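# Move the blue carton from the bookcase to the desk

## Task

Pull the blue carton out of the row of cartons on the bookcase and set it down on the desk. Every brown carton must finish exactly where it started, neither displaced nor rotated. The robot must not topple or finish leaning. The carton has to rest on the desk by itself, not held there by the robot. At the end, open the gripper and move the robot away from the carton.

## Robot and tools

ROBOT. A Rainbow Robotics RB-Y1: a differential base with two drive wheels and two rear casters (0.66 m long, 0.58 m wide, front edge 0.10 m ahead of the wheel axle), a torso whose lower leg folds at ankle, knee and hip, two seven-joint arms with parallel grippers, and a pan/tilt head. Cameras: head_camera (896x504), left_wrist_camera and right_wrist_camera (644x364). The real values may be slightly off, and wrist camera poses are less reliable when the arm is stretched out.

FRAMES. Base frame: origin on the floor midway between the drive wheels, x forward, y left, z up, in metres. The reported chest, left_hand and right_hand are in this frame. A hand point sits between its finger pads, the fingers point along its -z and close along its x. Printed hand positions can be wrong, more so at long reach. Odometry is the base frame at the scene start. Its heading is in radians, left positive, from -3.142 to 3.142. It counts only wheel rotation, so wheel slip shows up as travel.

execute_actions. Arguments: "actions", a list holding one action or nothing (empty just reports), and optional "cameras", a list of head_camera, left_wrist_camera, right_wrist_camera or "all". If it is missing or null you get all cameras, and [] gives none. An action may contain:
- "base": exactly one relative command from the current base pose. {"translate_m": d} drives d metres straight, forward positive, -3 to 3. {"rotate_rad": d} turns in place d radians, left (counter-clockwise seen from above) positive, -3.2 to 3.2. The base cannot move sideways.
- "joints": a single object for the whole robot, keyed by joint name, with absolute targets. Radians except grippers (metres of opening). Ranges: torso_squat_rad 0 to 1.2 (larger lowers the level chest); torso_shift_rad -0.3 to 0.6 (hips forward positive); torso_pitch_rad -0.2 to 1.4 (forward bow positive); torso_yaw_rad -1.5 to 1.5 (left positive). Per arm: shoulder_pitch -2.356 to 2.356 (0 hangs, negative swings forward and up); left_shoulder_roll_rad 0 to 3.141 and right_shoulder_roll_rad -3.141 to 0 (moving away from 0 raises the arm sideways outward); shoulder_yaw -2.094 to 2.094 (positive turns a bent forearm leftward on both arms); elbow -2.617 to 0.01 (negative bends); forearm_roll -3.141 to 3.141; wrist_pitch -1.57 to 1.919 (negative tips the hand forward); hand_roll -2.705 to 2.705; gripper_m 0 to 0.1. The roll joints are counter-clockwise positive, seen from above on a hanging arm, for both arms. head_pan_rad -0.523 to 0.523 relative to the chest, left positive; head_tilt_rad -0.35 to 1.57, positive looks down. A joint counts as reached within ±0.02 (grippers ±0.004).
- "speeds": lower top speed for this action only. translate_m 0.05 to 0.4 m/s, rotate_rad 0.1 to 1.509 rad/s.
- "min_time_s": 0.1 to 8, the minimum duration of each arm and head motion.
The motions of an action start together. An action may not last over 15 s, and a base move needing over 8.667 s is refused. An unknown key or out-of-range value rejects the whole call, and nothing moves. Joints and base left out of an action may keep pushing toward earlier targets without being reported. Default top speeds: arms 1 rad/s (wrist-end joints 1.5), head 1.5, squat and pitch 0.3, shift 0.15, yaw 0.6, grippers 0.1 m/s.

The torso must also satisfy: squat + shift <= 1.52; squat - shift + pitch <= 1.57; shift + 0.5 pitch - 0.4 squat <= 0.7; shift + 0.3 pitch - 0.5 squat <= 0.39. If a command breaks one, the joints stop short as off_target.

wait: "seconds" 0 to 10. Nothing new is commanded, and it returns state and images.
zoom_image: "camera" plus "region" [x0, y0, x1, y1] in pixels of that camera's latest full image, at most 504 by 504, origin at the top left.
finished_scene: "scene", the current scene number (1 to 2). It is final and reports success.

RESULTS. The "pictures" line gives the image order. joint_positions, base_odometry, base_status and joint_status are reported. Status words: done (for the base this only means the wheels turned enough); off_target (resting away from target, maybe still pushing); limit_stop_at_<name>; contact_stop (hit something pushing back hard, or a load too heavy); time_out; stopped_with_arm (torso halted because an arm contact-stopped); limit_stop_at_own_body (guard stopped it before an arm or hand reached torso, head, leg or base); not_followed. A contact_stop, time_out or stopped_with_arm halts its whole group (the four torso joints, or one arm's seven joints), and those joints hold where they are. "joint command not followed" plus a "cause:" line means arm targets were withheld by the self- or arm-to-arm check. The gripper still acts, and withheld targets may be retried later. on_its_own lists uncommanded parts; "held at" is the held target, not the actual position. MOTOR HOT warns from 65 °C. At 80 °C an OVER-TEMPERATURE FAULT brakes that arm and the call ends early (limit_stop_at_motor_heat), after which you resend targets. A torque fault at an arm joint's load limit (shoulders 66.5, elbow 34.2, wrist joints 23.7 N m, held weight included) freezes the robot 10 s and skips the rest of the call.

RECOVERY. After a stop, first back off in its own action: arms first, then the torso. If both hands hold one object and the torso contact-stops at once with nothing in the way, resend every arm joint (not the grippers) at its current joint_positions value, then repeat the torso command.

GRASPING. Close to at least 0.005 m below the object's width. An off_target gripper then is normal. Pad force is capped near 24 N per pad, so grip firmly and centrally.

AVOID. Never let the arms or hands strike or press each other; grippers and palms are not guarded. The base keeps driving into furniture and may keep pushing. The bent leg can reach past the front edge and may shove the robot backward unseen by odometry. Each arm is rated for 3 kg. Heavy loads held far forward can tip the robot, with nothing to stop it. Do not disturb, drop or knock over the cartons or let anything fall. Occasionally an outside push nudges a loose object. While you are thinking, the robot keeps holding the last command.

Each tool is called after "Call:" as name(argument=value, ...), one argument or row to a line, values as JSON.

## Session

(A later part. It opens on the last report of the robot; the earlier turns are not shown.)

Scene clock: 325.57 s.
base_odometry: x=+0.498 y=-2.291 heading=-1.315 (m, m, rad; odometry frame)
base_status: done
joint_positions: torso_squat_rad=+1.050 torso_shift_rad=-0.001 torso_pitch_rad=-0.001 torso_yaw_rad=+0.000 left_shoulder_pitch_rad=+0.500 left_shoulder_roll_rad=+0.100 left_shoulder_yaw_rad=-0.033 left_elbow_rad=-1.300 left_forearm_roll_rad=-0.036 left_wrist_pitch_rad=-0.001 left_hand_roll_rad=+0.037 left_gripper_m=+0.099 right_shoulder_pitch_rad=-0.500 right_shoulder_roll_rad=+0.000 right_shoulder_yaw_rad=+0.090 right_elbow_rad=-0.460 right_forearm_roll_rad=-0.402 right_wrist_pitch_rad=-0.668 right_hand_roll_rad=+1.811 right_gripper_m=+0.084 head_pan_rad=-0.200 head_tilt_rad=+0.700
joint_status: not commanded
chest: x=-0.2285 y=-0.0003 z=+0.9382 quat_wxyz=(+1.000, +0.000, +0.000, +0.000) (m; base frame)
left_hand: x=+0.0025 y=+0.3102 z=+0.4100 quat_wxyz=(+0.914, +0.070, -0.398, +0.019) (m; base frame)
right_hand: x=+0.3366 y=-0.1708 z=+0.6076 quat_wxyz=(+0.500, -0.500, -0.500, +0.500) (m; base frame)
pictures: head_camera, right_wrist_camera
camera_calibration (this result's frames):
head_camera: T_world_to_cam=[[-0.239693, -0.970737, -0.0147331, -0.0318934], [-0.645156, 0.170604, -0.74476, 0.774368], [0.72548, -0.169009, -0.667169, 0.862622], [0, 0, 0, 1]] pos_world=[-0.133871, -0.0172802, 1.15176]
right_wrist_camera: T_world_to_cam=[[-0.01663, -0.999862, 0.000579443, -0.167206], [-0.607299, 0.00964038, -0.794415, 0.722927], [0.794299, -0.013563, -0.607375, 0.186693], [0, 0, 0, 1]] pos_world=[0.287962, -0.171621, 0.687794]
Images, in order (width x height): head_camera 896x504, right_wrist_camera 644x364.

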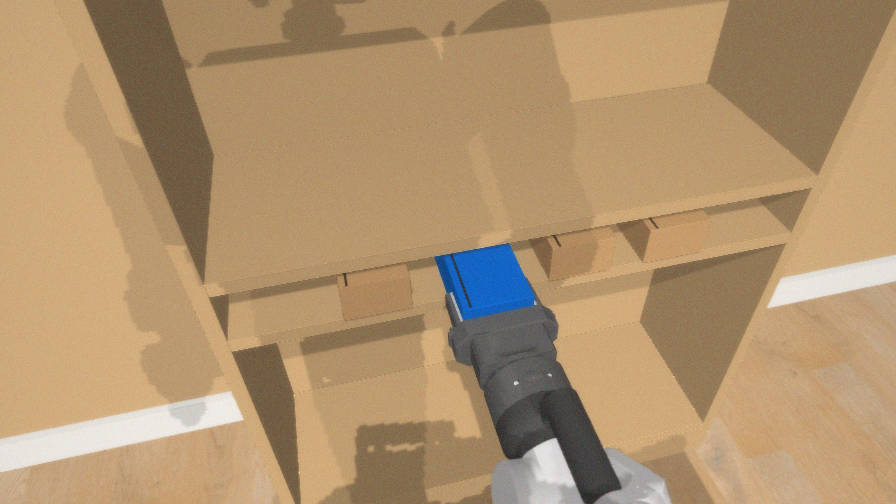

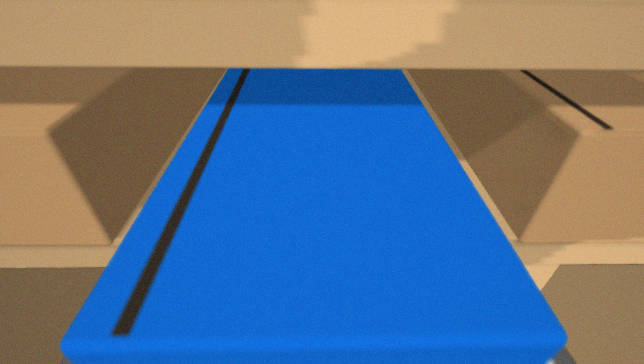

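Call:
execute_actions(
  actions=[
    {"base": {"translate_m": -0.05}, "speeds": {"translate_m": 0.06}},
  ],
  cameras=["head_camera", "right_wrist_camera"],
)

Scene clock: 340.87 s.
base_odometry: x=+0.485 y=-2.243 heading=-1.316 (m, m, rad; odometry frame)
base_status: done
joint_positions: torso_squat_rad=+1.050 torso_shift_rad=-0.001 torso_pitch_rad=-0.001 torso_yaw_rad=+0.000 left_shoulder_pitch_rad=+0.500 left_shoulder_roll_rad=+0.100 left_shoulder_yaw_rad=-0.033 left_elbow_rad=-1.300 left_forearm_roll_rad=-0.036 left_wrist_pitch_rad=-0.001 left_hand_roll_rad=+0.037 left_gripper_m=+0.099 right_shoulder_pitch_rad=-0.500 right_shoulder_roll_rad=+0.000 right_shoulder_yaw_rad=+0.090 right_elbow_rad=-0.460 right_forearm_roll_rad=-0.402 right_wrist_pitch_rad=-0.668 right_hand_roll_rad=+1.811 right_gripper_m=+0.084 head_pan_rad=-0.200 head_tilt_rad=+0.700
joint_status: not commanded
chest: x=-0.2285 y=-0.0003 z=+0.9382 quat_wxyz=(+1.000, +0.000, +0.000, +0.000) (m; base frame)
left_hand: x=+0.0025 y=+0.3102 z=+0.4100 quat_wxyz=(+0.914, +0.070, -0.398, +0.019) (m; base frame)
right_hand: x=+0.3366 y=-0.1708 z=+0.6076 quat_wxyz=(+0.500, -0.500, -0.500, +0.500) (m; base frame)
pictures: head_camera, right_wrist_camera
camera_calibration (this result's frames):
head_camera: T_world_to_cam=[[-0.239692, -0.970737, -0.0147383, -0.0318908], [-0.645141, 0.170604, -0.744774, 0.774377], [0.725494, -0.169008, -0.667154, 0.862617], [0, 0, 0, 1]] pos_world=[-0.133885, -0.0172803, 1.15176]
right_wrist_camera: T_world_to_cam=[[-0.0166328, -0.999861, 0.00058318, -0.16721], [-0.607299, 0.00963912, -0.794415, 0.72292], [0.794299, -0.0135675, -0.607375, 0.186699], [0, 0, 0, 1]] pos_world=[0.287953, -0.171622, 0.687792]
Images, in order (width x height): head_camera 896x504, right_wrist_camera 644x364.

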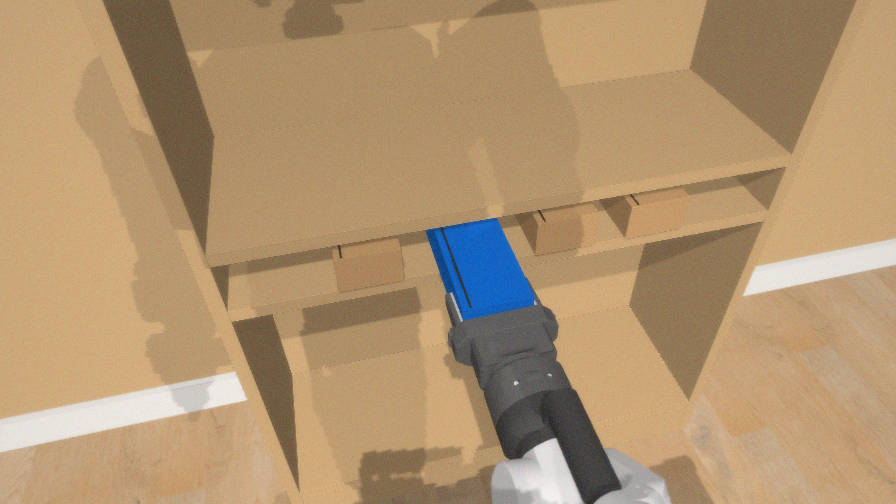

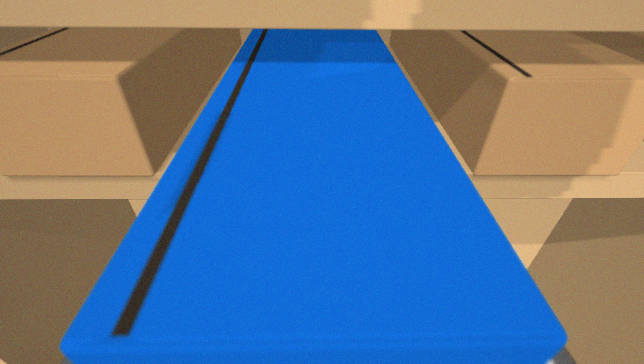

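Call:
execute_actions(
  actions=[
    {"base": {"translate_m": 0.02}, "speeds": {"translate_m": 0.05}},
  ],
  cameras=[],
)

Call:
execute_actions(
  actions=[
    {"joints": {"right_gripper_m": 0.1}},
  ],
  cameras=["right_wrist_camera"],
)

Call:
execute_actions(
  actions=[
    {"joints": {"torso_squat_rad": 0.87}},
  ],
  cameras=[],
)

Call:
execute_actions(
  actions=[
    {"joints": {"right_shoulder_pitch_rad": -0.699, "right_shoulder_roll_rad": -0.08, "right_shoulder_yaw_rad": 0.0, "right_elbow_rad": -1.018, "right_forearm_roll_rad": -0.074, "right_wrist_pitch_rad": 1.33, "right_hand_roll_rad": 1.378, "head_tilt_rad": 0.85}, "min_time_s": 1.6},
  ],
  cameras=["head_camera", "right_wrist_camera"],
)

Scene clock: 461.83 s.
base_odometry: x=+0.490 y=-2.262 heading=-1.316 (m, m, rad; odometry frame)
base_status: done
joint_positions: torso_squat_rad=+1.050 torso_shift_rad=-0.001 torso_pitch_rad=+0.000 torso_yaw_rad=+0.000 left_shoulder_pitch_rad=+0.500 left_shoulder_roll_rad=+0.100 left_shoulder_yaw_rad=-0.033 left_elbow_rad=-1.300 left_forearm_roll_rad=-0.036 left_wrist_pitch_rad=-0.001 left_hand_roll_rad=+0.037 left_gripper_m=+0.099 right_shoulder_pitch_rad=-0.500 right_shoulder_roll_rad=+0.000 right_shoulder_yaw_rad=+0.090 right_elbow_rad=-0.460 right_forearm_roll_rad=-0.402 right_wrist_pitch_rad=-0.668 right_hand_roll_rad=+1.811 right_gripper_m=+0.084 head_pan_rad=-0.200 head_tilt_rad=+0.700
joint_status: not commanded
chest: x=-0.2284 y=-0.0003 z=+0.9382 quat_wxyz=(+1.000, +0.000, +0.000, +0.000) (m; base frame)
left_hand: x=+0.0026 y=+0.3101 z=+0.4100 quat_wxyz=(+0.914, +0.070, -0.398, +0.019) (m; base frame)
right_hand: x=+0.3366 y=-0.1708 z=+0.6076 quat_wxyz=(+0.500, -0.500, -0.500, +0.500) (m; base frame)
pictures: none
No camera images: the call's "cameras" was empty. Leave "cameras" out to get every camera's image.

Scene clock: 462.70 s.
base_odometry: x=+0.490 y=-2.262 heading=-1.316 (m, m, rad; odometry frame)
base_status: not commanded
joint_positions: torso_squat_rad=+1.050 torso_shift_rad=-0.001 torso_pitch_rad=+0.000 torso_yaw_rad=+0.000 left_shoulder_pitch_rad=+0.500 left_shoulder_roll_rad=+0.100 left_shoulder_yaw_rad=-0.033 left_elbow_rad=-1.300 left_forearm_roll_rad=-0.036 left_wrist_pitch_rad=-0.001 left_hand_roll_rad=+0.037 left_gripper_m=+0.099 right_shoulder_pitch_rad=-0.500 right_shoulder_roll_rad=+0.000 right_shoulder_yaw_rad=+0.090 right_elbow_rad=-0.460 right_forearm_roll_rad=-0.402 right_wrist_pitch_rad=-0.668 right_hand_roll_rad=+1.811 right_gripper_m=+0.099 head_pan_rad=-0.200 head_tilt_rad=+0.700
joint_status: all done
chest: x=-0.2285 y=-0.0003 z=+0.9382 quat_wxyz=(+1.000, +0.000, +0.000, +0.000) (m; base frame)
left_hand: x=+0.0026 y=+0.3101 z=+0.4100 quat_wxyz=(+0.914, +0.070, -0.398, +0.019) (m; base frame)
right_hand: x=+0.3366 y=-0.1708 z=+0.6076 quat_wxyz=(+0.500, -0.500, -0.500, +0.500) (m; base frame)
pictures: right_wrist_camera
camera_calibration (this result's frames):
right_wrist_camera: T_world_to_cam=[[-0.0165964, -0.999862, 0.000583048, -0.167201], [-0.607312, 0.00961735, -0.794406, 0.722949], [0.79429, -0.0135384, -0.607387, 0.186671], [0, 0, 0, 1]] pos_world=[0.28801, -0.171604, 0.687794]
Images, in order (width x height): right_wrist_camera 644x364.

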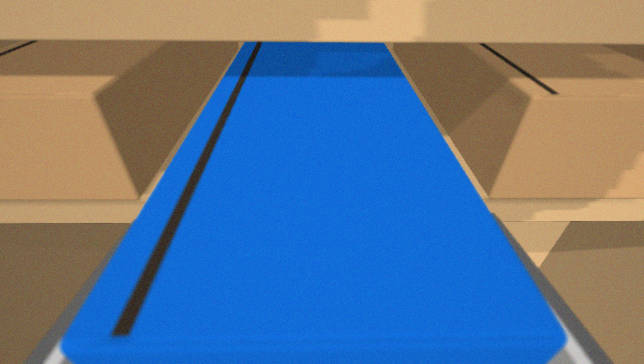

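Scene clock: 464.07 s.
base_odometry: x=+0.490 y=-2.262 heading=-1.316 (m, m, rad; odometry frame)
base_status: not commanded
joint_positions: torso_squat_rad=+0.870 torso_shift_rad=-0.001 torso_pitch_rad=+0.000 torso_yaw_rad=+0.000 left_shoulder_pitch_rad=+0.500 left_shoulder_roll_rad=+0.100 left_shoulder_yaw_rad=-0.033 left_elbow_rad=-1.300 left_forearm_roll_rad=-0.036 left_wrist_pitch_rad=-0.001 left_hand_roll_rad=+0.037 left_gripper_m=+0.099 right_shoulder_pitch_rad=-0.500 right_shoulder_roll_rad=+0.000 right_shoulder_yaw_rad=+0.090 right_elbow_rad=-0.460 right_forearm_roll_rad=-0.402 right_wrist_pitch_rad=-0.668 right_hand_roll_rad=+1.811 right_gripper_m=+0.099 head_pan_rad=-0.200 head_tilt_rad=+0.700
joint_status: all done
chest: x=-0.2285 y=-0.0004 z=+1.0413 quat_wxyz=(+1.000, +0.000, +0.000, +0.000) (m; base frame)
left_hand: x=+0.0025 y=+0.3101 z=+0.5131 quat_wxyz=(+0.914, +0.070, -0.398, +0.019) (m; base frame)
right_hand: x=+0.3365 y=-0.1709 z=+0.7106 quat_wxyz=(+0.500, -0.500, -0.500, +0.500) (m; base frame)
pictures: none
No camera images: the call's "cameras" was empty. Leave "cameras" out to get every camera's image.

Scene clock: 466.03 s.
base_odometry: x=+0.490 y=-2.262 heading=-1.316 (m, m, rad; odometry frame)
base_status: not commanded
joint_positions: torso_squat_rad=+0.870 torso_shift_rad=-0.001 torso_pitch_rad=+0.000 torso_yaw_rad=+0.000 left_shoulder_pitch_rad=+0.500 left_shoulder_roll_rad=+0.100 left_shoulder_yaw_rad=-0.033 left_elbow_rad=-1.300 left_forearm_roll_rad=-0.036 left_wrist_pitch_rad=-0.001 left_hand_roll_rad=+0.037 left_gripper_m=+0.099 right_shoulder_pitch_rad=-0.699 right_shoulder_roll_rad=-0.080 right_shoulder_yaw_rad=+0.000 right_elbow_rad=-1.018 right_forearm_roll_rad=-0.074 right_wrist_pitch_rad=+1.330 right_hand_roll_rad=+1.378 right_gripper_m=+0.099 head_pan_rad=-0.200 head_tilt_rad=+0.850
joint_status: all done
chest: x=-0.2285 y=-0.0004 z=+1.0413 quat_wxyz=(+1.000, +0.000, +0.000, +0.000) (m; base frame)
left_hand: x=+0.0025 y=+0.3101 z=+0.5131 quat_wxyz=(+0.914, +0.070, -0.398, +0.019) (m; base frame)
right_hand: x=+0.2996 y=-0.1701 z=+0.7029 quat_wxyz=(+0.696, -0.123, -0.123, +0.696) (m; base frame)
pictures: head_camera, right_wrist_camera
camera_calibration (this result's frames):
head_camera: T_world_to_cam=[[-0.241349, -0.970403, -0.00828395, -0.0387797], [-0.747004, 0.191223, -0.636725, 0.696019], [0.619464, -0.147485, -0.771046, 1.03844], [0, 0, 0, 1]] pos_world=[-0.132704, -0.0175734, 1.24353]
right_wrist_camera: T_world_to_cam=[[-0.00469815, -0.999888, 0.014237, -0.180294], [-0.954319, 0.00873657, 0.298662, 0.111593], [-0.298753, -0.0121835, -0.954253, 0.845469], [0, 0, 0, 1]] pos_world=[0.358234, -0.170948, 0.77603]
Images, in order (width x height): head_camera 896x504, right_wrist_camera 644x364.

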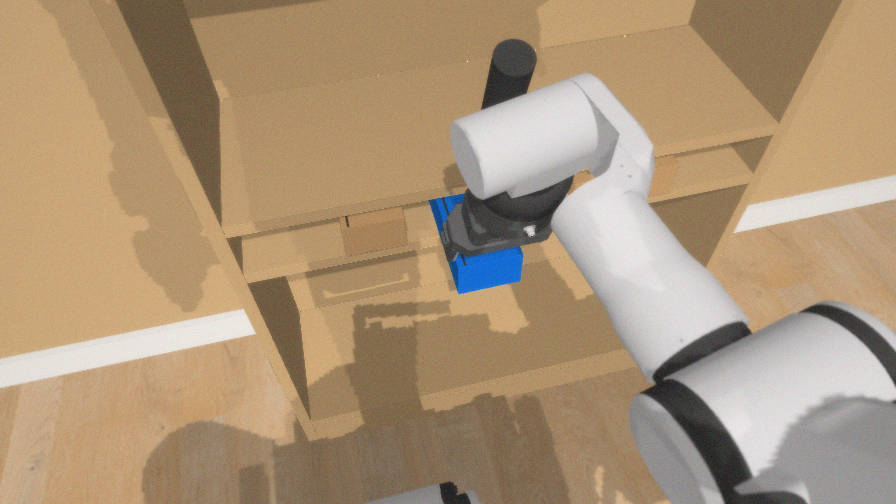

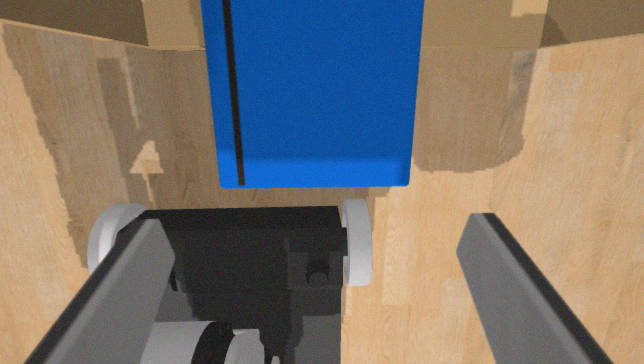

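Call:
execute_actions(
  actions=[
    {"base": {"translate_m": 0.09}, "speeds": {"translate_m": 0.15}},
  ],
  cameras=["head_camera", "right_wrist_camera"],
)

Call:
execute_actions(
  actions=[
    {"joints": {"torso_squat_rad": 1.03}},
  ],
  cameras=["head_camera", "right_wrist_camera"],
)

Scene clock: 485.13 s.
base_odometry: x=+0.513 y=-2.349 heading=-1.316 (m, m, rad; odometry frame)
base_status: done
joint_positions: torso_squat_rad=+0.870 torso_shift_rad=-0.001 torso_pitch_rad=+0.000 torso_yaw_rad=+0.000 left_shoulder_pitch_rad=+0.500 left_shoulder_roll_rad=+0.100 left_shoulder_yaw_rad=-0.033 left_elbow_rad=-1.300 left_forearm_roll_rad=-0.036 left_wrist_pitch_rad=-0.001 left_hand_roll_rad=+0.037 left_gripper_m=+0.099 right_shoulder_pitch_rad=-0.699 right_shoulder_roll_rad=-0.080 right_shoulder_yaw_rad=+0.000 right_elbow_rad=-1.018 right_forearm_roll_rad=-0.074 right_wrist_pitch_rad=+1.330 right_hand_roll_rad=+1.378 right_gripper_m=+0.099 head_pan_rad=-0.200 head_tilt_rad=+0.850
joint_status: not commanded
chest: x=-0.2285 y=-0.0004 z=+1.0413 quat_wxyz=(+1.000, +0.000, +0.000, +0.000) (m; base frame)
left_hand: x=+0.0025 y=+0.3101 z=+0.5131 quat_wxyz=(+0.914, +0.070, -0.398, +0.019) (m; base frame)
right_hand: x=+0.2996 y=-0.1701 z=+0.7029 quat_wxyz=(+0.696, -0.123, -0.123, +0.696) (m; base frame)
pictures: head_camera, right_wrist_camera
camera_calibration (this result's frames):
head_camera: T_world_to_cam=[[-0.241349, -0.970403, -0.00827328, -0.0387846], [-0.747032, 0.191222, -0.636692, 0.696001], [0.61943, -0.147484, -0.771074, 1.03844], [0, 0, 0, 1]] pos_world=[-0.132669, -0.0175734, 1.24353]
right_wrist_camera: T_world_to_cam=[[-0.00469756, -0.999888, 0.0142418, -0.180297], [-0.954299, 0.00873823, 0.298725, 0.111555], [-0.298816, -0.0121876, -0.954233, 0.845459], [0, 0, 0, 1]] pos_world=[0.358246, -0.170948, 0.776008]
Images, in order (width x height): head_camera 896x504, right_wrist_camera 644x364.

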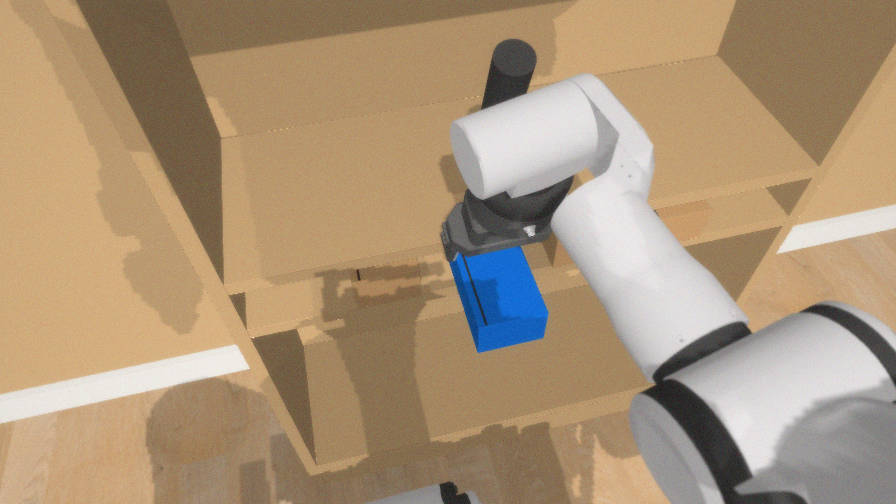

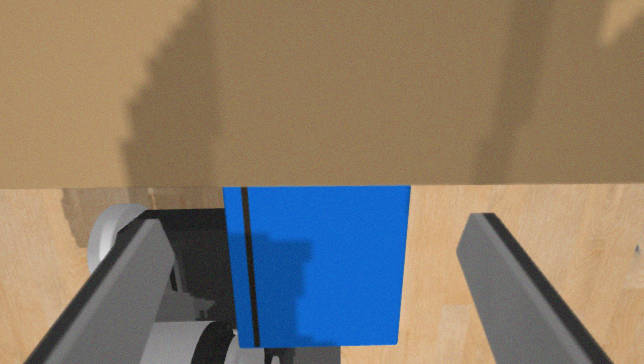

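Scene clock: 486.47 s.
base_odometry: x=+0.513 y=-2.349 heading=-1.316 (m, m, rad; odometry frame)
base_status: not commanded
joint_positions: torso_squat_rad=+1.030 torso_shift_rad=-0.001 torso_pitch_rad=-0.001 torso_yaw_rad=+0.000 left_shoulder_pitch_rad=+0.500 left_shoulder_roll_rad=+0.100 left_shoulder_yaw_rad=-0.033 left_elbow_rad=-1.300 left_forearm_roll_rad=-0.036 left_wrist_pitch_rad=-0.001 left_hand_roll_rad=+0.037 left_gripper_m=+0.099 right_shoulder_pitch_rad=-0.699 right_shoulder_roll_rad=-0.080 right_shoulder_yaw_rad=+0.000 right_elbow_rad=-1.018 right_forearm_roll_rad=-0.074 right_wrist_pitch_rad=+1.330 right_hand_roll_rad=+1.378 right_gripper_m=+0.099 head_pan_rad=-0.200 head_tilt_rad=+0.850
joint_status: all done
chest: x=-0.2285 y=-0.0003 z=+0.9503 quat_wxyz=(+1.000, +0.000, +0.000, +0.000) (m; base frame)
left_hand: x=+0.0026 y=+0.3101 z=+0.4221 quat_wxyz=(+0.914, +0.070, -0.398, +0.019) (m; base frame)
right_hand: x=+0.2996 y=-0.1700 z=+0.6120 quat_wxyz=(+0.696, -0.123, -0.124, +0.696) (m; base frame)
pictures: head_camera, right_wrist_camera
camera_calibration (this result's frames):
head_camera: T_world_to_cam=[[-0.241347, -0.970403, -0.00834207, -0.0394291], [-0.746858, 0.191224, -0.636896, 0.638225], [0.619641, -0.147482, -0.770905, 0.968185], [0, 0, 0, 1]] pos_world=[-0.13278, -0.017516, 1.15253]
right_wrist_camera: T_world_to_cam=[[-0.004713, -0.999887, 0.0142411, -0.178946], [-0.954375, 0.00874967, 0.298482, 0.138909], [-0.298573, -0.0121846, -0.954309, 0.758713], [0, 0, 0, 1]] pos_world=[0.358259, -0.170896, 0.685133]
Images, in order (width x height): head_camera 896x504, right_wrist_camera 644x364.

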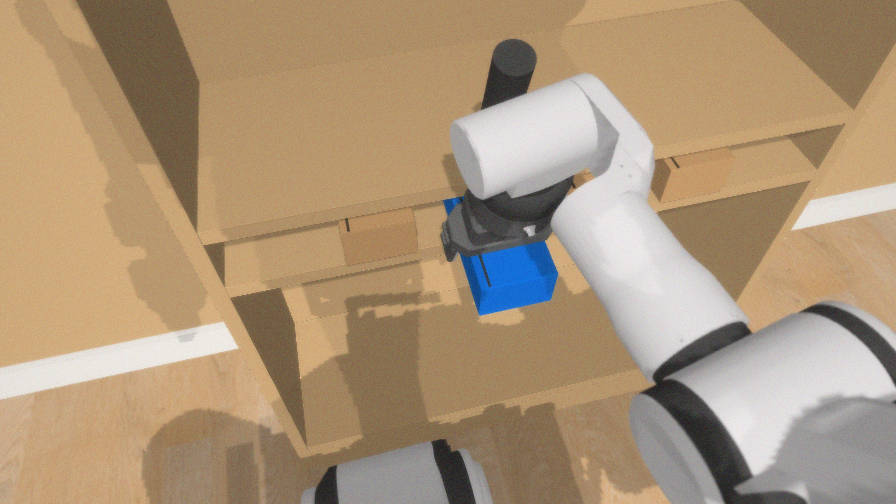

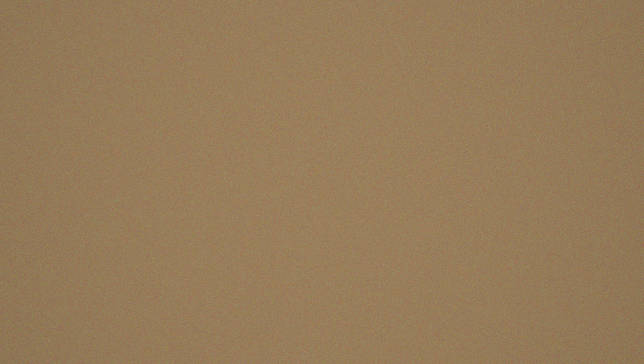

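Call:
execute_actions(
  actions=[
    {"joints": {"right_gripper_m": 0.06}},
  ],
  cameras=[],
)

Call:
execute_actions(
  actions=[
    {"base": {"translate_m": -0.1}, "speeds": {"translate_m": 0.08}},
  ],
  cameras=["head_camera", "right_wrist_camera"],
)

Scene clock: 495.47 s.
base_odometry: x=+0.513 y=-2.349 heading=-1.316 (m, m, rad; odometry frame)
base_status: not commanded
joint_positions: torso_squat_rad=+1.030 torso_shift_rad=-0.001 torso_pitch_rad=-0.001 torso_yaw_rad=+0.000 left_shoulder_pitch_rad=+0.500 left_shoulder_roll_rad=+0.100 left_shoulder_yaw_rad=-0.033 left_elbow_rad=-1.300 left_forearm_roll_rad=-0.036 left_wrist_pitch_rad=-0.001 left_hand_roll_rad=+0.037 left_gripper_m=+0.099 right_shoulder_pitch_rad=-0.699 right_shoulder_roll_rad=-0.080 right_shoulder_yaw_rad=+0.000 right_elbow_rad=-1.018 right_forearm_roll_rad=-0.074 right_wrist_pitch_rad=+1.330 right_hand_roll_rad=+1.378 right_gripper_m=+0.084 head_pan_rad=-0.200 head_tilt_rad=+0.850
joint_status: right_gripper_m off_target (ended at +0.084, target +0.060)
chest: x=-0.2285 y=-0.0003 z=+0.9503 quat_wxyz=(+1.000, +0.000, +0.000, +0.000) (m; base frame)
left_hand: x=+0.0026 y=+0.3101 z=+0.4221 quat_wxyz=(+0.914, +0.070, -0.398, +0.019) (m; base frame)
right_hand: x=+0.2996 y=-0.1700 z=+0.6120 quat_wxyz=(+0.696, -0.123, -0.124, +0.696) (m; base frame)
pictures: none
No camera images: the call's "cameras" was empty. Leave "cameras" out to get every camera's image.

Scene clock: 497.27 s.
base_odometry: x=+0.487 y=-2.252 heading=-1.316 (m, m, rad; odometry frame)
base_status: done
joint_positions: torso_squat_rad=+1.030 torso_shift_rad=-0.001 torso_pitch_rad=-0.001 torso_yaw_rad=+0.000 left_shoulder_pitch_rad=+0.500 left_shoulder_roll_rad=+0.100 left_shoulder_yaw_rad=-0.033 left_elbow_rad=-1.300 left_forearm_roll_rad=-0.036 left_wrist_pitch_rad=-0.001 left_hand_roll_rad=+0.037 left_gripper_m=+0.099 right_shoulder_pitch_rad=-0.699 right_shoulder_roll_rad=-0.080 right_shoulder_yaw_rad=+0.000 right_elbow_rad=-1.018 right_forearm_roll_rad=-0.074 right_wrist_pitch_rad=+1.330 right_hand_roll_rad=+1.378 right_gripper_m=+0.084 head_pan_rad=-0.200 head_tilt_rad=+0.850
joint_status: not commanded
chest: x=-0.2285 y=-0.0003 z=+0.9503 quat_wxyz=(+1.000, +0.000, +0.000, +0.000) (m; base frame)
left_hand: x=+0.0025 y=+0.3101 z=+0.4221 quat_wxyz=(+0.914, +0.070, -0.398, +0.019) (m; base frame)
right_hand: x=+0.2996 y=-0.1700 z=+0.6120 quat_wxyz=(+0.696, -0.123, -0.124, +0.696) (m; base frame)
pictures: head_camera, right_wrist_camera
camera_calibration (this result's frames):
head_camera: T_world_to_cam=[[-0.241347, -0.970403, -0.00832533, -0.039439], [-0.746902, 0.191224, -0.636844, 0.638187], [0.619587, -0.147482, -0.770948, 0.968201], [0, 0, 0, 1]] pos_world=[-0.13274, -0.017516, 1.15253]
right_wrist_camera: T_world_to_cam=[[-0.00470551, -0.999888, 0.0142295, -0.178935], [-0.954389, 0.00873849, 0.298438, 0.138965], [-0.298528, -0.0121762, -0.954323, 0.75873], [0, 0, 0, 1]] pos_world=[0.358288, -0.170891, 0.685148]
Images, in order (width x height): head_camera 896x504, right_wrist_camera 644x364.

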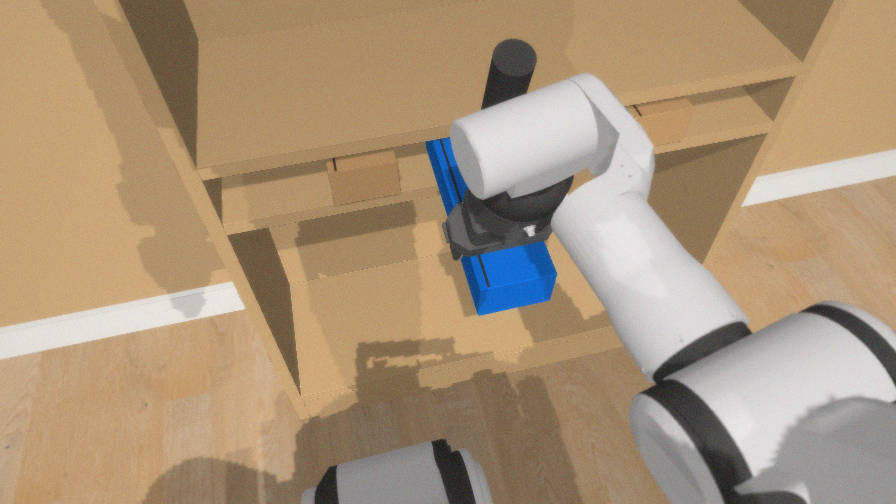

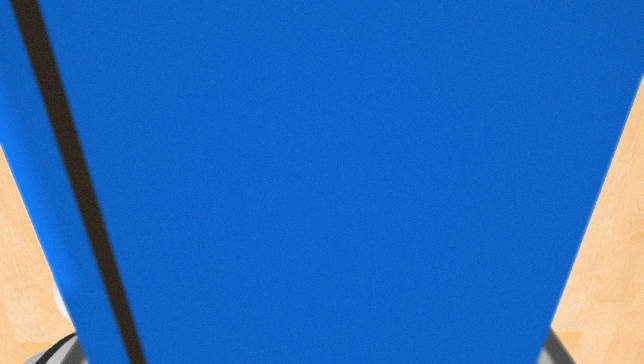

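Call:
execute_actions(
  actions=[
    {"base": {"translate_m": -0.025}, "speeds": {"translate_m": 0.06}, "joints": {"head_pan_rad": 0.0}},
  ],
  cameras=["head_camera", "right_wrist_camera"],
)

Scene clock: 503.27 s.
base_odometry: x=+0.481 y=-2.228 heading=-1.317 (m, m, rad; odometry frame)
base_status: done
joint_positions: torso_squat_rad=+1.030 torso_shift_rad=-0.001 torso_pitch_rad=+0.000 torso_yaw_rad=+0.000 left_shoulder_pitch_rad=+0.500 left_shoulder_roll_rad=+0.100 left_shoulder_yaw_rad=-0.033 left_elbow_rad=-1.300 left_forearm_roll_rad=-0.036 left_wrist_pitch_rad=-0.001 left_hand_roll_rad=+0.037 left_gripper_m=+0.099 right_shoulder_pitch_rad=-0.699 right_shoulder_roll_rad=-0.080 right_shoulder_yaw_rad=+0.000 right_elbow_rad=-1.018 right_forearm_roll_rad=-0.074 right_wrist_pitch_rad=+1.330 right_hand_roll_rad=+1.378 right_gripper_m=+0.084 head_pan_rad=+0.000 head_tilt_rad=+0.850
joint_status: all done
chest: x=-0.2285 y=-0.0003 z=+0.9503 quat_wxyz=(+1.000, +0.000, +0.000, +0.000) (m; base frame)
left_hand: x=+0.0025 y=+0.3101 z=+0.4221 quat_wxyz=(+0.914, +0.070, -0.398, +0.019) (m; base frame)
right_hand: x=+0.2996 y=-0.1700 z=+0.6119 quat_wxyz=(+0.696, -0.123, -0.123, +0.696) (m; base frame)
pictures: head_camera, right_wrist_camera
camera_calibration (this result's frames):
head_camera: T_world_to_cam=[[-0.043844, -0.999005, -0.00821665, 0.00123771], [-0.770003, 0.0390316, -0.636845, 0.633397], [0.636532, -0.021595, -0.770948, 0.971723], [0, 0, 0, 1]] pos_world=[-0.130761, -0.00250168, 1.15253]
right_wrist_camera: T_world_to_cam=[[-0.00472247, -0.999888, 0.0142345, -0.178943], [-0.954345, 0.00875796, 0.298579, 0.138876], [-0.29867, -0.0121746, -0.954279, 0.758679], [0, 0, 0, 1]] pos_world=[0.358284, -0.170902, 0.685073]
Images, in order (width x height): head_camera 896x504, right_wrist_camera 644x364.

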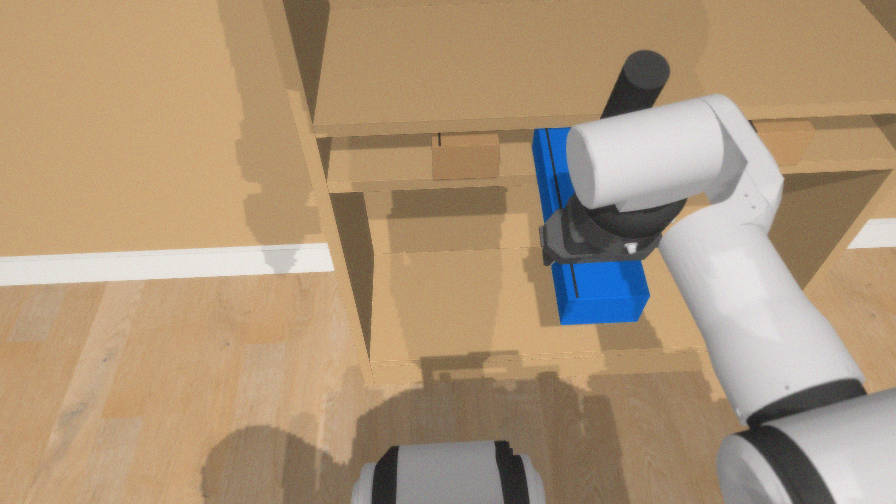

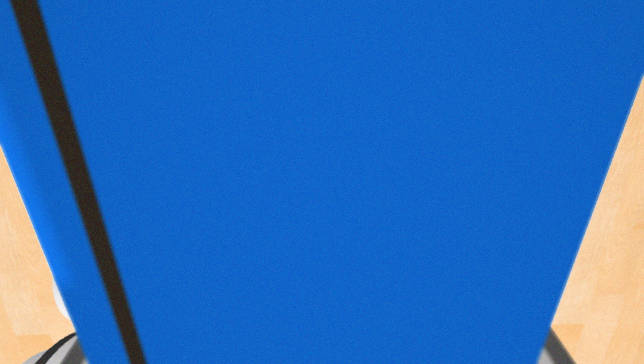

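Call:
zoom_image(
  camera="head_camera",
  region=[420, 90, 680, 340],
)

Region (420, 90, 680, 340) of head_camera's 896x504 image, scaled by 1.938, with more detail than that image has; it fills the top 485 rows of this view, and the rest is white.

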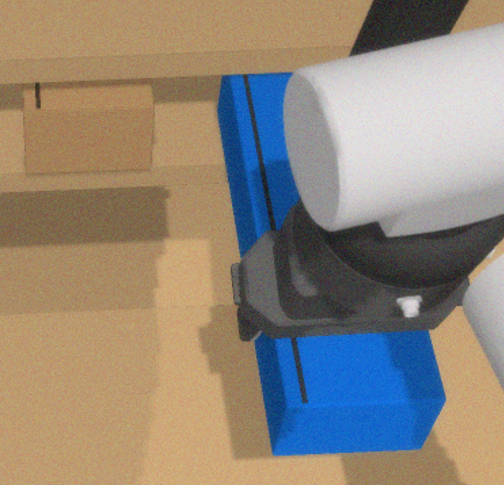

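Call:
execute_actions(
  actions=[
    {"joints": {"torso_squat_rad": 1.01}},
  ],
  cameras=["head_camera", "right_wrist_camera"],
)

Scene clock: 517.67 s.
base_odometry: x=+0.481 y=-2.228 heading=-1.317 (m, m, rad; odometry frame)
base_status: not commanded
joint_positions: torso_squat_rad=+1.010 torso_shift_rad=-0.001 torso_pitch_rad=+0.000 torso_yaw_rad=+0.000 left_shoulder_pitch_rad=+0.500 left_shoulder_roll_rad=+0.100 left_shoulder_yaw_rad=-0.033 left_elbow_rad=-1.300 left_forearm_roll_rad=-0.036 left_wrist_pitch_rad=-0.001 left_hand_roll_rad=+0.037 left_gripper_m=+0.099 right_shoulder_pitch_rad=-0.699 right_shoulder_roll_rad=-0.080 right_shoulder_yaw_rad=+0.000 right_elbow_rad=-1.018 right_forearm_roll_rad=-0.074 right_wrist_pitch_rad=+1.330 right_hand_roll_rad=+1.378 right_gripper_m=+0.084 head_pan_rad=+0.000 head_tilt_rad=+0.850
joint_status: all done
chest: x=-0.2284 y=-0.0003 z=+0.9622 quat_wxyz=(+1.000, +0.000, +0.000, +0.000) (m; base frame)
left_hand: x=+0.0025 y=+0.3101 z=+0.4340 quat_wxyz=(+0.914, +0.070, -0.398, +0.019) (m; base frame)
right_hand: x=+0.2994 y=-0.1701 z=+0.6235 quat_wxyz=(+0.696, -0.123, -0.123, +0.696) (m; base frame)
pictures: head_camera, right_wrist_camera
camera_calibration (this result's frames):
head_camera: T_world_to_cam=[[-0.0438455, -0.999005, -0.0082042, 0.00132088], [-0.770182, 0.0390309, -0.636629, 0.640839], [0.636315, -0.0215946, -0.771127, 0.980982], [0, 0, 0, 1]] pos_world=[-0.130593, -0.00250907, 1.16445]
right_wrist_camera: T_world_to_cam=[[-0.00491092, -0.999886, 0.0142944, -0.179182], [-0.954045, 0.00896786, 0.29953, 0.134599], [-0.299624, -0.0121665, -0.95398, 0.769739], [0, 0, 0, 1]] pos_world=[0.358166, -0.171004, 0.69656]
Images, in order (width x height): head_camera 896x504, right_wrist_camera 644x364.

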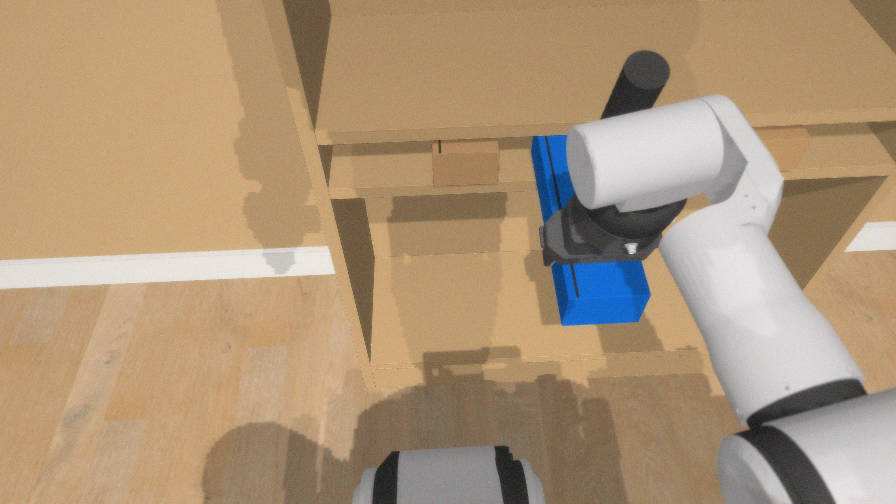

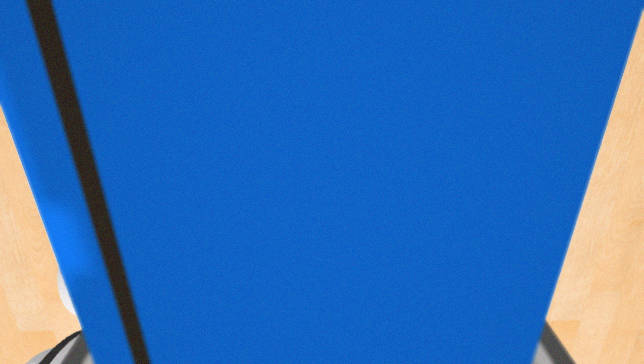

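Call:
execute_actions(
  actions=[],
  cameras=["right_wrist_camera"],
)

Scene clock: 527.23 s.
base_odometry: x=+0.481 y=-2.228 heading=-1.317 (m, m, rad; odometry frame)
base_status: not commanded
joint_positions: torso_squat_rad=+1.010 torso_shift_rad=-0.001 torso_pitch_rad=+0.000 torso_yaw_rad=+0.000 left_shoulder_pitch_rad=+0.500 left_shoulder_roll_rad=+0.100 left_shoulder_yaw_rad=-0.033 left_elbow_rad=-1.300 left_forearm_roll_rad=-0.036 left_wrist_pitch_rad=-0.001 left_hand_roll_rad=+0.037 left_gripper_m=+0.099 right_shoulder_pitch_rad=-0.699 right_shoulder_roll_rad=-0.080 right_shoulder_yaw_rad=+0.000 right_elbow_rad=-1.018 right_forearm_roll_rad=-0.074 right_wrist_pitch_rad=+1.330 right_hand_roll_rad=+1.378 right_gripper_m=+0.084 head_pan_rad=+0.000 head_tilt_rad=+0.850
joint_status: all done
chest: x=-0.2284 y=-0.0003 z=+0.9622 quat_wxyz=(+1.000, +0.000, +0.000, +0.000) (m; base frame)
left_hand: x=+0.0025 y=+0.3101 z=+0.4340 quat_wxyz=(+0.914, +0.070, -0.398, +0.019) (m; base frame)
right_hand: x=+0.2994 y=-0.1701 z=+0.6235 quat_wxyz=(+0.696, -0.123, -0.123, +0.696) (m; base frame)
pictures: right_wrist_camera
camera_calibration (this result's frames):
right_wrist_camera: T_world_to_cam=[[-0.00491127, -0.999886, 0.0142941, -0.179182], [-0.954045, 0.0089681, 0.29953, 0.134599], [-0.299624, -0.0121661, -0.95398, 0.769739], [0, 0, 0, 1]] pos_world=[0.358166, -0.171004, 0.69656]
Images, in order (width x height): right_wrist_camera 644x364.

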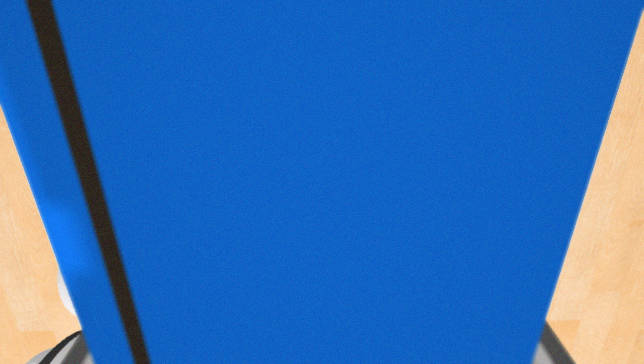

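Call:
execute_actions(
  actions=[
    {"joints": {"torso_squat_rad": 0.995}},
  ],
  cameras=["head_camera", "right_wrist_camera"],
)

Scene clock: 535.77 s.
base_odometry: x=+0.481 y=-2.228 heading=-1.317 (m, m, rad; odometry frame)
base_status: not commanded
joint_positions: torso_squat_rad=+0.995 torso_shift_rad=-0.001 torso_pitch_rad=+0.000 torso_yaw_rad=+0.000 left_shoulder_pitch_rad=+0.500 left_shoulder_roll_rad=+0.100 left_shoulder_yaw_rad=-0.033 left_elbow_rad=-1.300 left_forearm_roll_rad=-0.036 left_wrist_pitch_rad=-0.001 left_hand_roll_rad=+0.037 left_gripper_m=+0.099 right_shoulder_pitch_rad=-0.698 right_shoulder_roll_rad=-0.080 right_shoulder_yaw_rad=+0.000 right_elbow_rad=-1.018 right_forearm_roll_rad=-0.074 right_wrist_pitch_rad=+1.330 right_hand_roll_rad=+1.378 right_gripper_m=+0.084 head_pan_rad=+0.000 head_tilt_rad=+0.850
joint_status: all done
chest: x=-0.2284 y=-0.0003 z=+0.9711 quat_wxyz=(+1.000, +0.000, +0.000, +0.000) (m; base frame)
left_hand: x=+0.0025 y=+0.3101 z=+0.4428 quat_wxyz=(+0.914, +0.070, -0.398, +0.019) (m; base frame)
right_hand: x=+0.2993 y=-0.1702 z=+0.6321 quat_wxyz=(+0.697, -0.122, -0.123, +0.696) (m; base frame)
pictures: head_camera, right_wrist_camera
camera_calibration (this result's frames):
head_camera: T_world_to_cam=[[-0.0438461, -0.999005, -0.00820262, 0.00138659], [-0.770207, 0.0390312, -0.636598, 0.646444], [0.636285, -0.0215947, -0.771152, 0.987817], [0, 0, 0, 1]] pos_world=[-0.130576, -0.00251475, 1.17329]
right_wrist_camera: T_world_to_cam=[[-0.00501615, -0.999885, 0.0143325, -0.179365], [-0.9539, 0.00908554, 0.299988, 0.13156], [-0.300084, -0.012167, -0.953835, 0.777993], [0, 0, 0, 1]] pos_world=[0.358058, -0.171074, 0.705182]
Images, in order (width x height): head_camera 896x504, right_wrist_camera 644x364.

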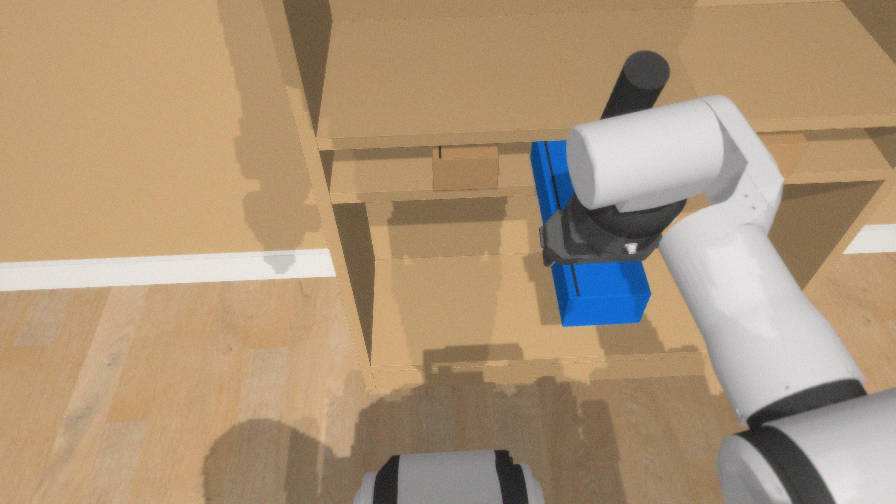

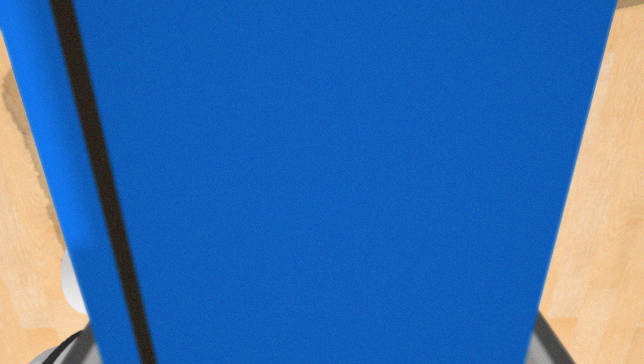

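Call:
execute_actions(
  actions=[
    {"joints": {"torso_squat_rad": 1.03}},
  ],
  cameras=["right_wrist_camera"],
)

Call:
execute_actions(
  actions=[
    {"base": {"translate_m": 0.113}, "speeds": {"translate_m": 0.1}},
  ],
  cameras=["head_camera"],
)

Call:
execute_actions(
  actions=[
    {"joints": {"right_gripper_m": 0.1}},
  ],
  cameras=["head_camera"],
)

Scene clock: 628.93 s.
base_odometry: x=+0.481 y=-2.228 heading=-1.317 (m, m, rad; odometry frame)
base_status: not commanded
joint_positions: torso_squat_rad=+1.030 torso_shift_rad=-0.001 torso_pitch_rad=-0.001 torso_yaw_rad=+0.000 left_shoulder_pitch_rad=+0.500 left_shoulder_roll_rad=+0.100 left_shoulder_yaw_rad=-0.033 left_elbow_rad=-1.300 left_forearm_roll_rad=-0.036 left_wrist_pitch_rad=-0.001 left_hand_roll_rad=+0.037 left_gripper_m=+0.099 right_shoulder_pitch_rad=-0.699 right_shoulder_roll_rad=-0.080 right_shoulder_yaw_rad=+0.000 right_elbow_rad=-1.018 right_forearm_roll_rad=-0.074 right_wrist_pitch_rad=+1.330 right_hand_roll_rad=+1.378 right_gripper_m=+0.084 head_pan_rad=+0.000 head_tilt_rad=+0.850
joint_status: all done
chest: x=-0.2286 y=-0.0003 z=+0.9503 quat_wxyz=(+1.000, +0.000, +0.000, +0.000) (m; base frame)
left_hand: x=+0.0026 y=+0.3101 z=+0.4221 quat_wxyz=(+0.914, +0.070, -0.398, +0.019) (m; base frame)
right_hand: x=+0.2995 y=-0.1701 z=+0.6119 quat_wxyz=(+0.696, -0.123, -0.123, +0.696) (m; base frame)
pictures: right_wrist_camera
camera_calibration (this result's frames):
right_wrist_camera: T_world_to_cam=[[-0.00483627, -0.999887, 0.0142472, -0.178953], [-0.954314, 0.00887158, 0.298673, 0.138734], [-0.298765, -0.0121519, -0.954249, 0.758654], [0, 0, 0, 1]] pos_world=[0.35819, -0.170944, 0.685058]
Images, in order (width x height): right_wrist_camera 644x364.

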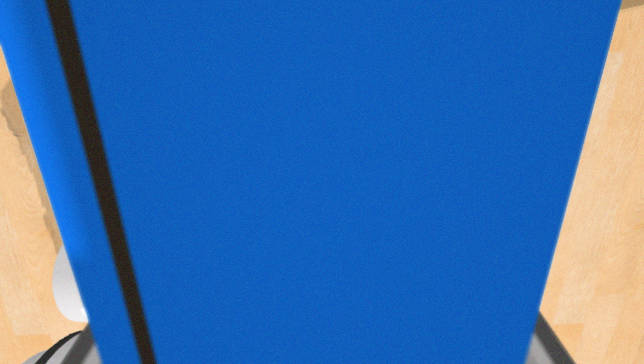

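Scene clock: 630.70 s.
base_odometry: x=+0.509 y=-2.338 heading=-1.317 (m, m, rad; odometry frame)
base_status: done
joint_positions: torso_squat_rad=+1.030 torso_shift_rad=-0.001 torso_pitch_rad=-0.001 torso_yaw_rad=+0.000 left_shoulder_pitch_rad=+0.500 left_shoulder_roll_rad=+0.100 left_shoulder_yaw_rad=-0.033 left_elbow_rad=-1.300 left_forearm_roll_rad=-0.036 left_wrist_pitch_rad=-0.001 left_hand_roll_rad=+0.037 left_gripper_m=+0.099 right_shoulder_pitch_rad=-0.700 right_shoulder_roll_rad=-0.080 right_shoulder_yaw_rad=+0.000 right_elbow_rad=-1.018 right_forearm_roll_rad=-0.074 right_wrist_pitch_rad=+1.330 right_hand_roll_rad=+1.378 right_gripper_m=+0.084 head_pan_rad=+0.000 head_tilt_rad=+0.850
joint_status: not commanded
chest: x=-0.2285 y=-0.0003 z=+0.9503 quat_wxyz=(+1.000, +0.000, +0.000, +0.000) (m; base frame)
left_hand: x=+0.0026 y=+0.3101 z=+0.4221 quat_wxyz=(+0.914, +0.070, -0.398, +0.019) (m; base frame)
right_hand: x=+0.2999 y=-0.1699 z=+0.6124 quat_wxyz=(+0.696, -0.123, -0.124, +0.696) (m; base frame)
pictures: head_camera
camera_calibration (this result's frames):
head_camera: T_world_to_cam=[[-0.0438425, -0.999005, -0.00821901, 0.00123943], [-0.769967, 0.0390308, -0.636889, 0.633432], [0.636576, -0.0215945, -0.770912, 0.971715], [0, 0, 0, 1]] pos_world=[-0.130794, -0.00250147, 1.15254]
Images, in order (width x height): head_camera 896x504.

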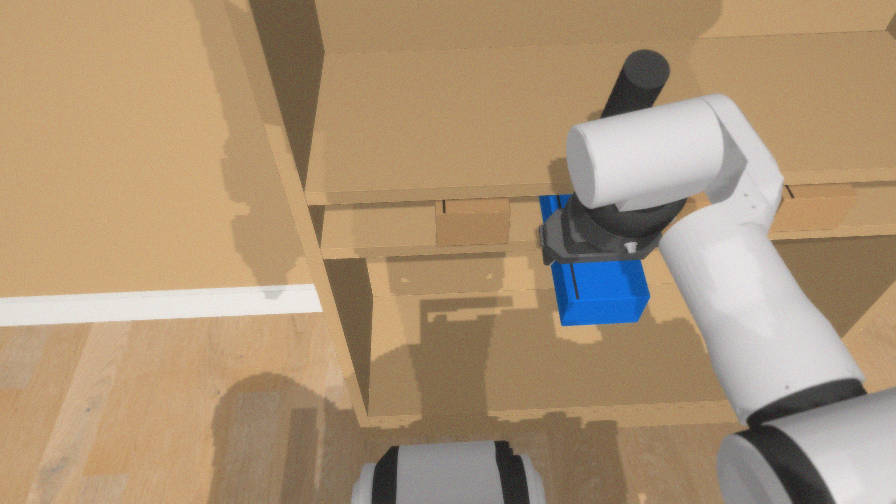

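Scene clock: 631.57 s.
base_odometry: x=+0.509 y=-2.338 heading=-1.317 (m, m, rad; odometry frame)
base_status: not commanded
joint_positions: torso_squat_rad=+1.030 torso_shift_rad=-0.001 torso_pitch_rad=-0.001 torso_yaw_rad=+0.000 left_shoulder_pitch_rad=+0.500 left_shoulder_roll_rad=+0.100 left_shoulder_yaw_rad=-0.033 left_elbow_rad=-1.300 left_forearm_roll_rad=-0.036 left_wrist_pitch_rad=-0.001 left_hand_roll_rad=+0.037 left_gripper_m=+0.099 right_shoulder_pitch_rad=-0.699 right_shoulder_roll_rad=-0.080 right_shoulder_yaw_rad=+0.000 right_elbow_rad=-1.018 right_forearm_roll_rad=-0.074 right_wrist_pitch_rad=+1.330 right_hand_roll_rad=+1.378 right_gripper_m=+0.099 head_pan_rad=+0.000 head_tilt_rad=+0.850
joint_status: all done
chest: x=-0.2285 y=-0.0003 z=+0.9503 quat_wxyz=(+1.000, +0.000, +0.000, +0.000) (m; base frame)
left_hand: x=+0.0026 y=+0.3101 z=+0.4221 quat_wxyz=(+0.914, +0.070, -0.398, +0.019) (m; base frame)
right_hand: x=+0.2998 y=-0.1700 z=+0.6122 quat_wxyz=(+0.696, -0.123, -0.124, +0.696) (m; base frame)
pictures: head_camera
camera_calibration (this result's frames):
head_camera: T_world_to_cam=[[-0.0438427, -0.999005, -0.00821917, 0.00123951], [-0.769966, 0.039031, -0.63689, 0.633433], [0.636577, -0.0215945, -0.770911, 0.971715], [0, 0, 0, 1]] pos_world=[-0.130795, -0.00250153, 1.15254]
Images, in order (width x height): head_camera 896x504.

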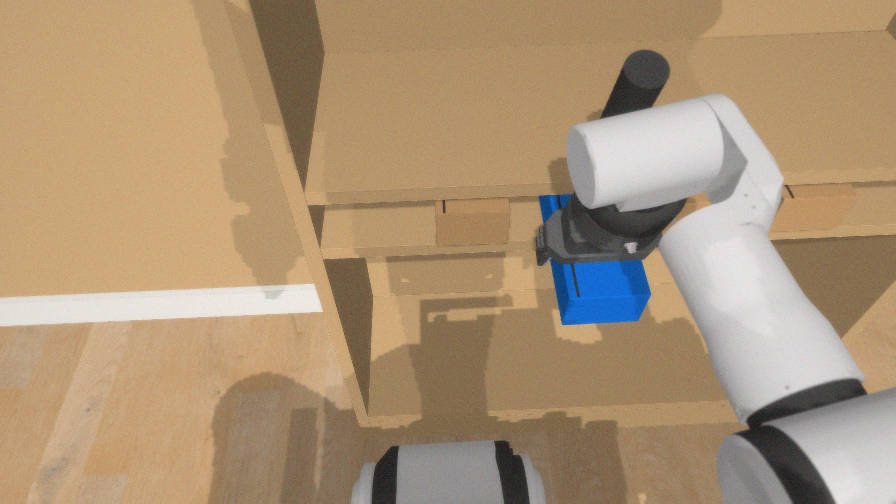

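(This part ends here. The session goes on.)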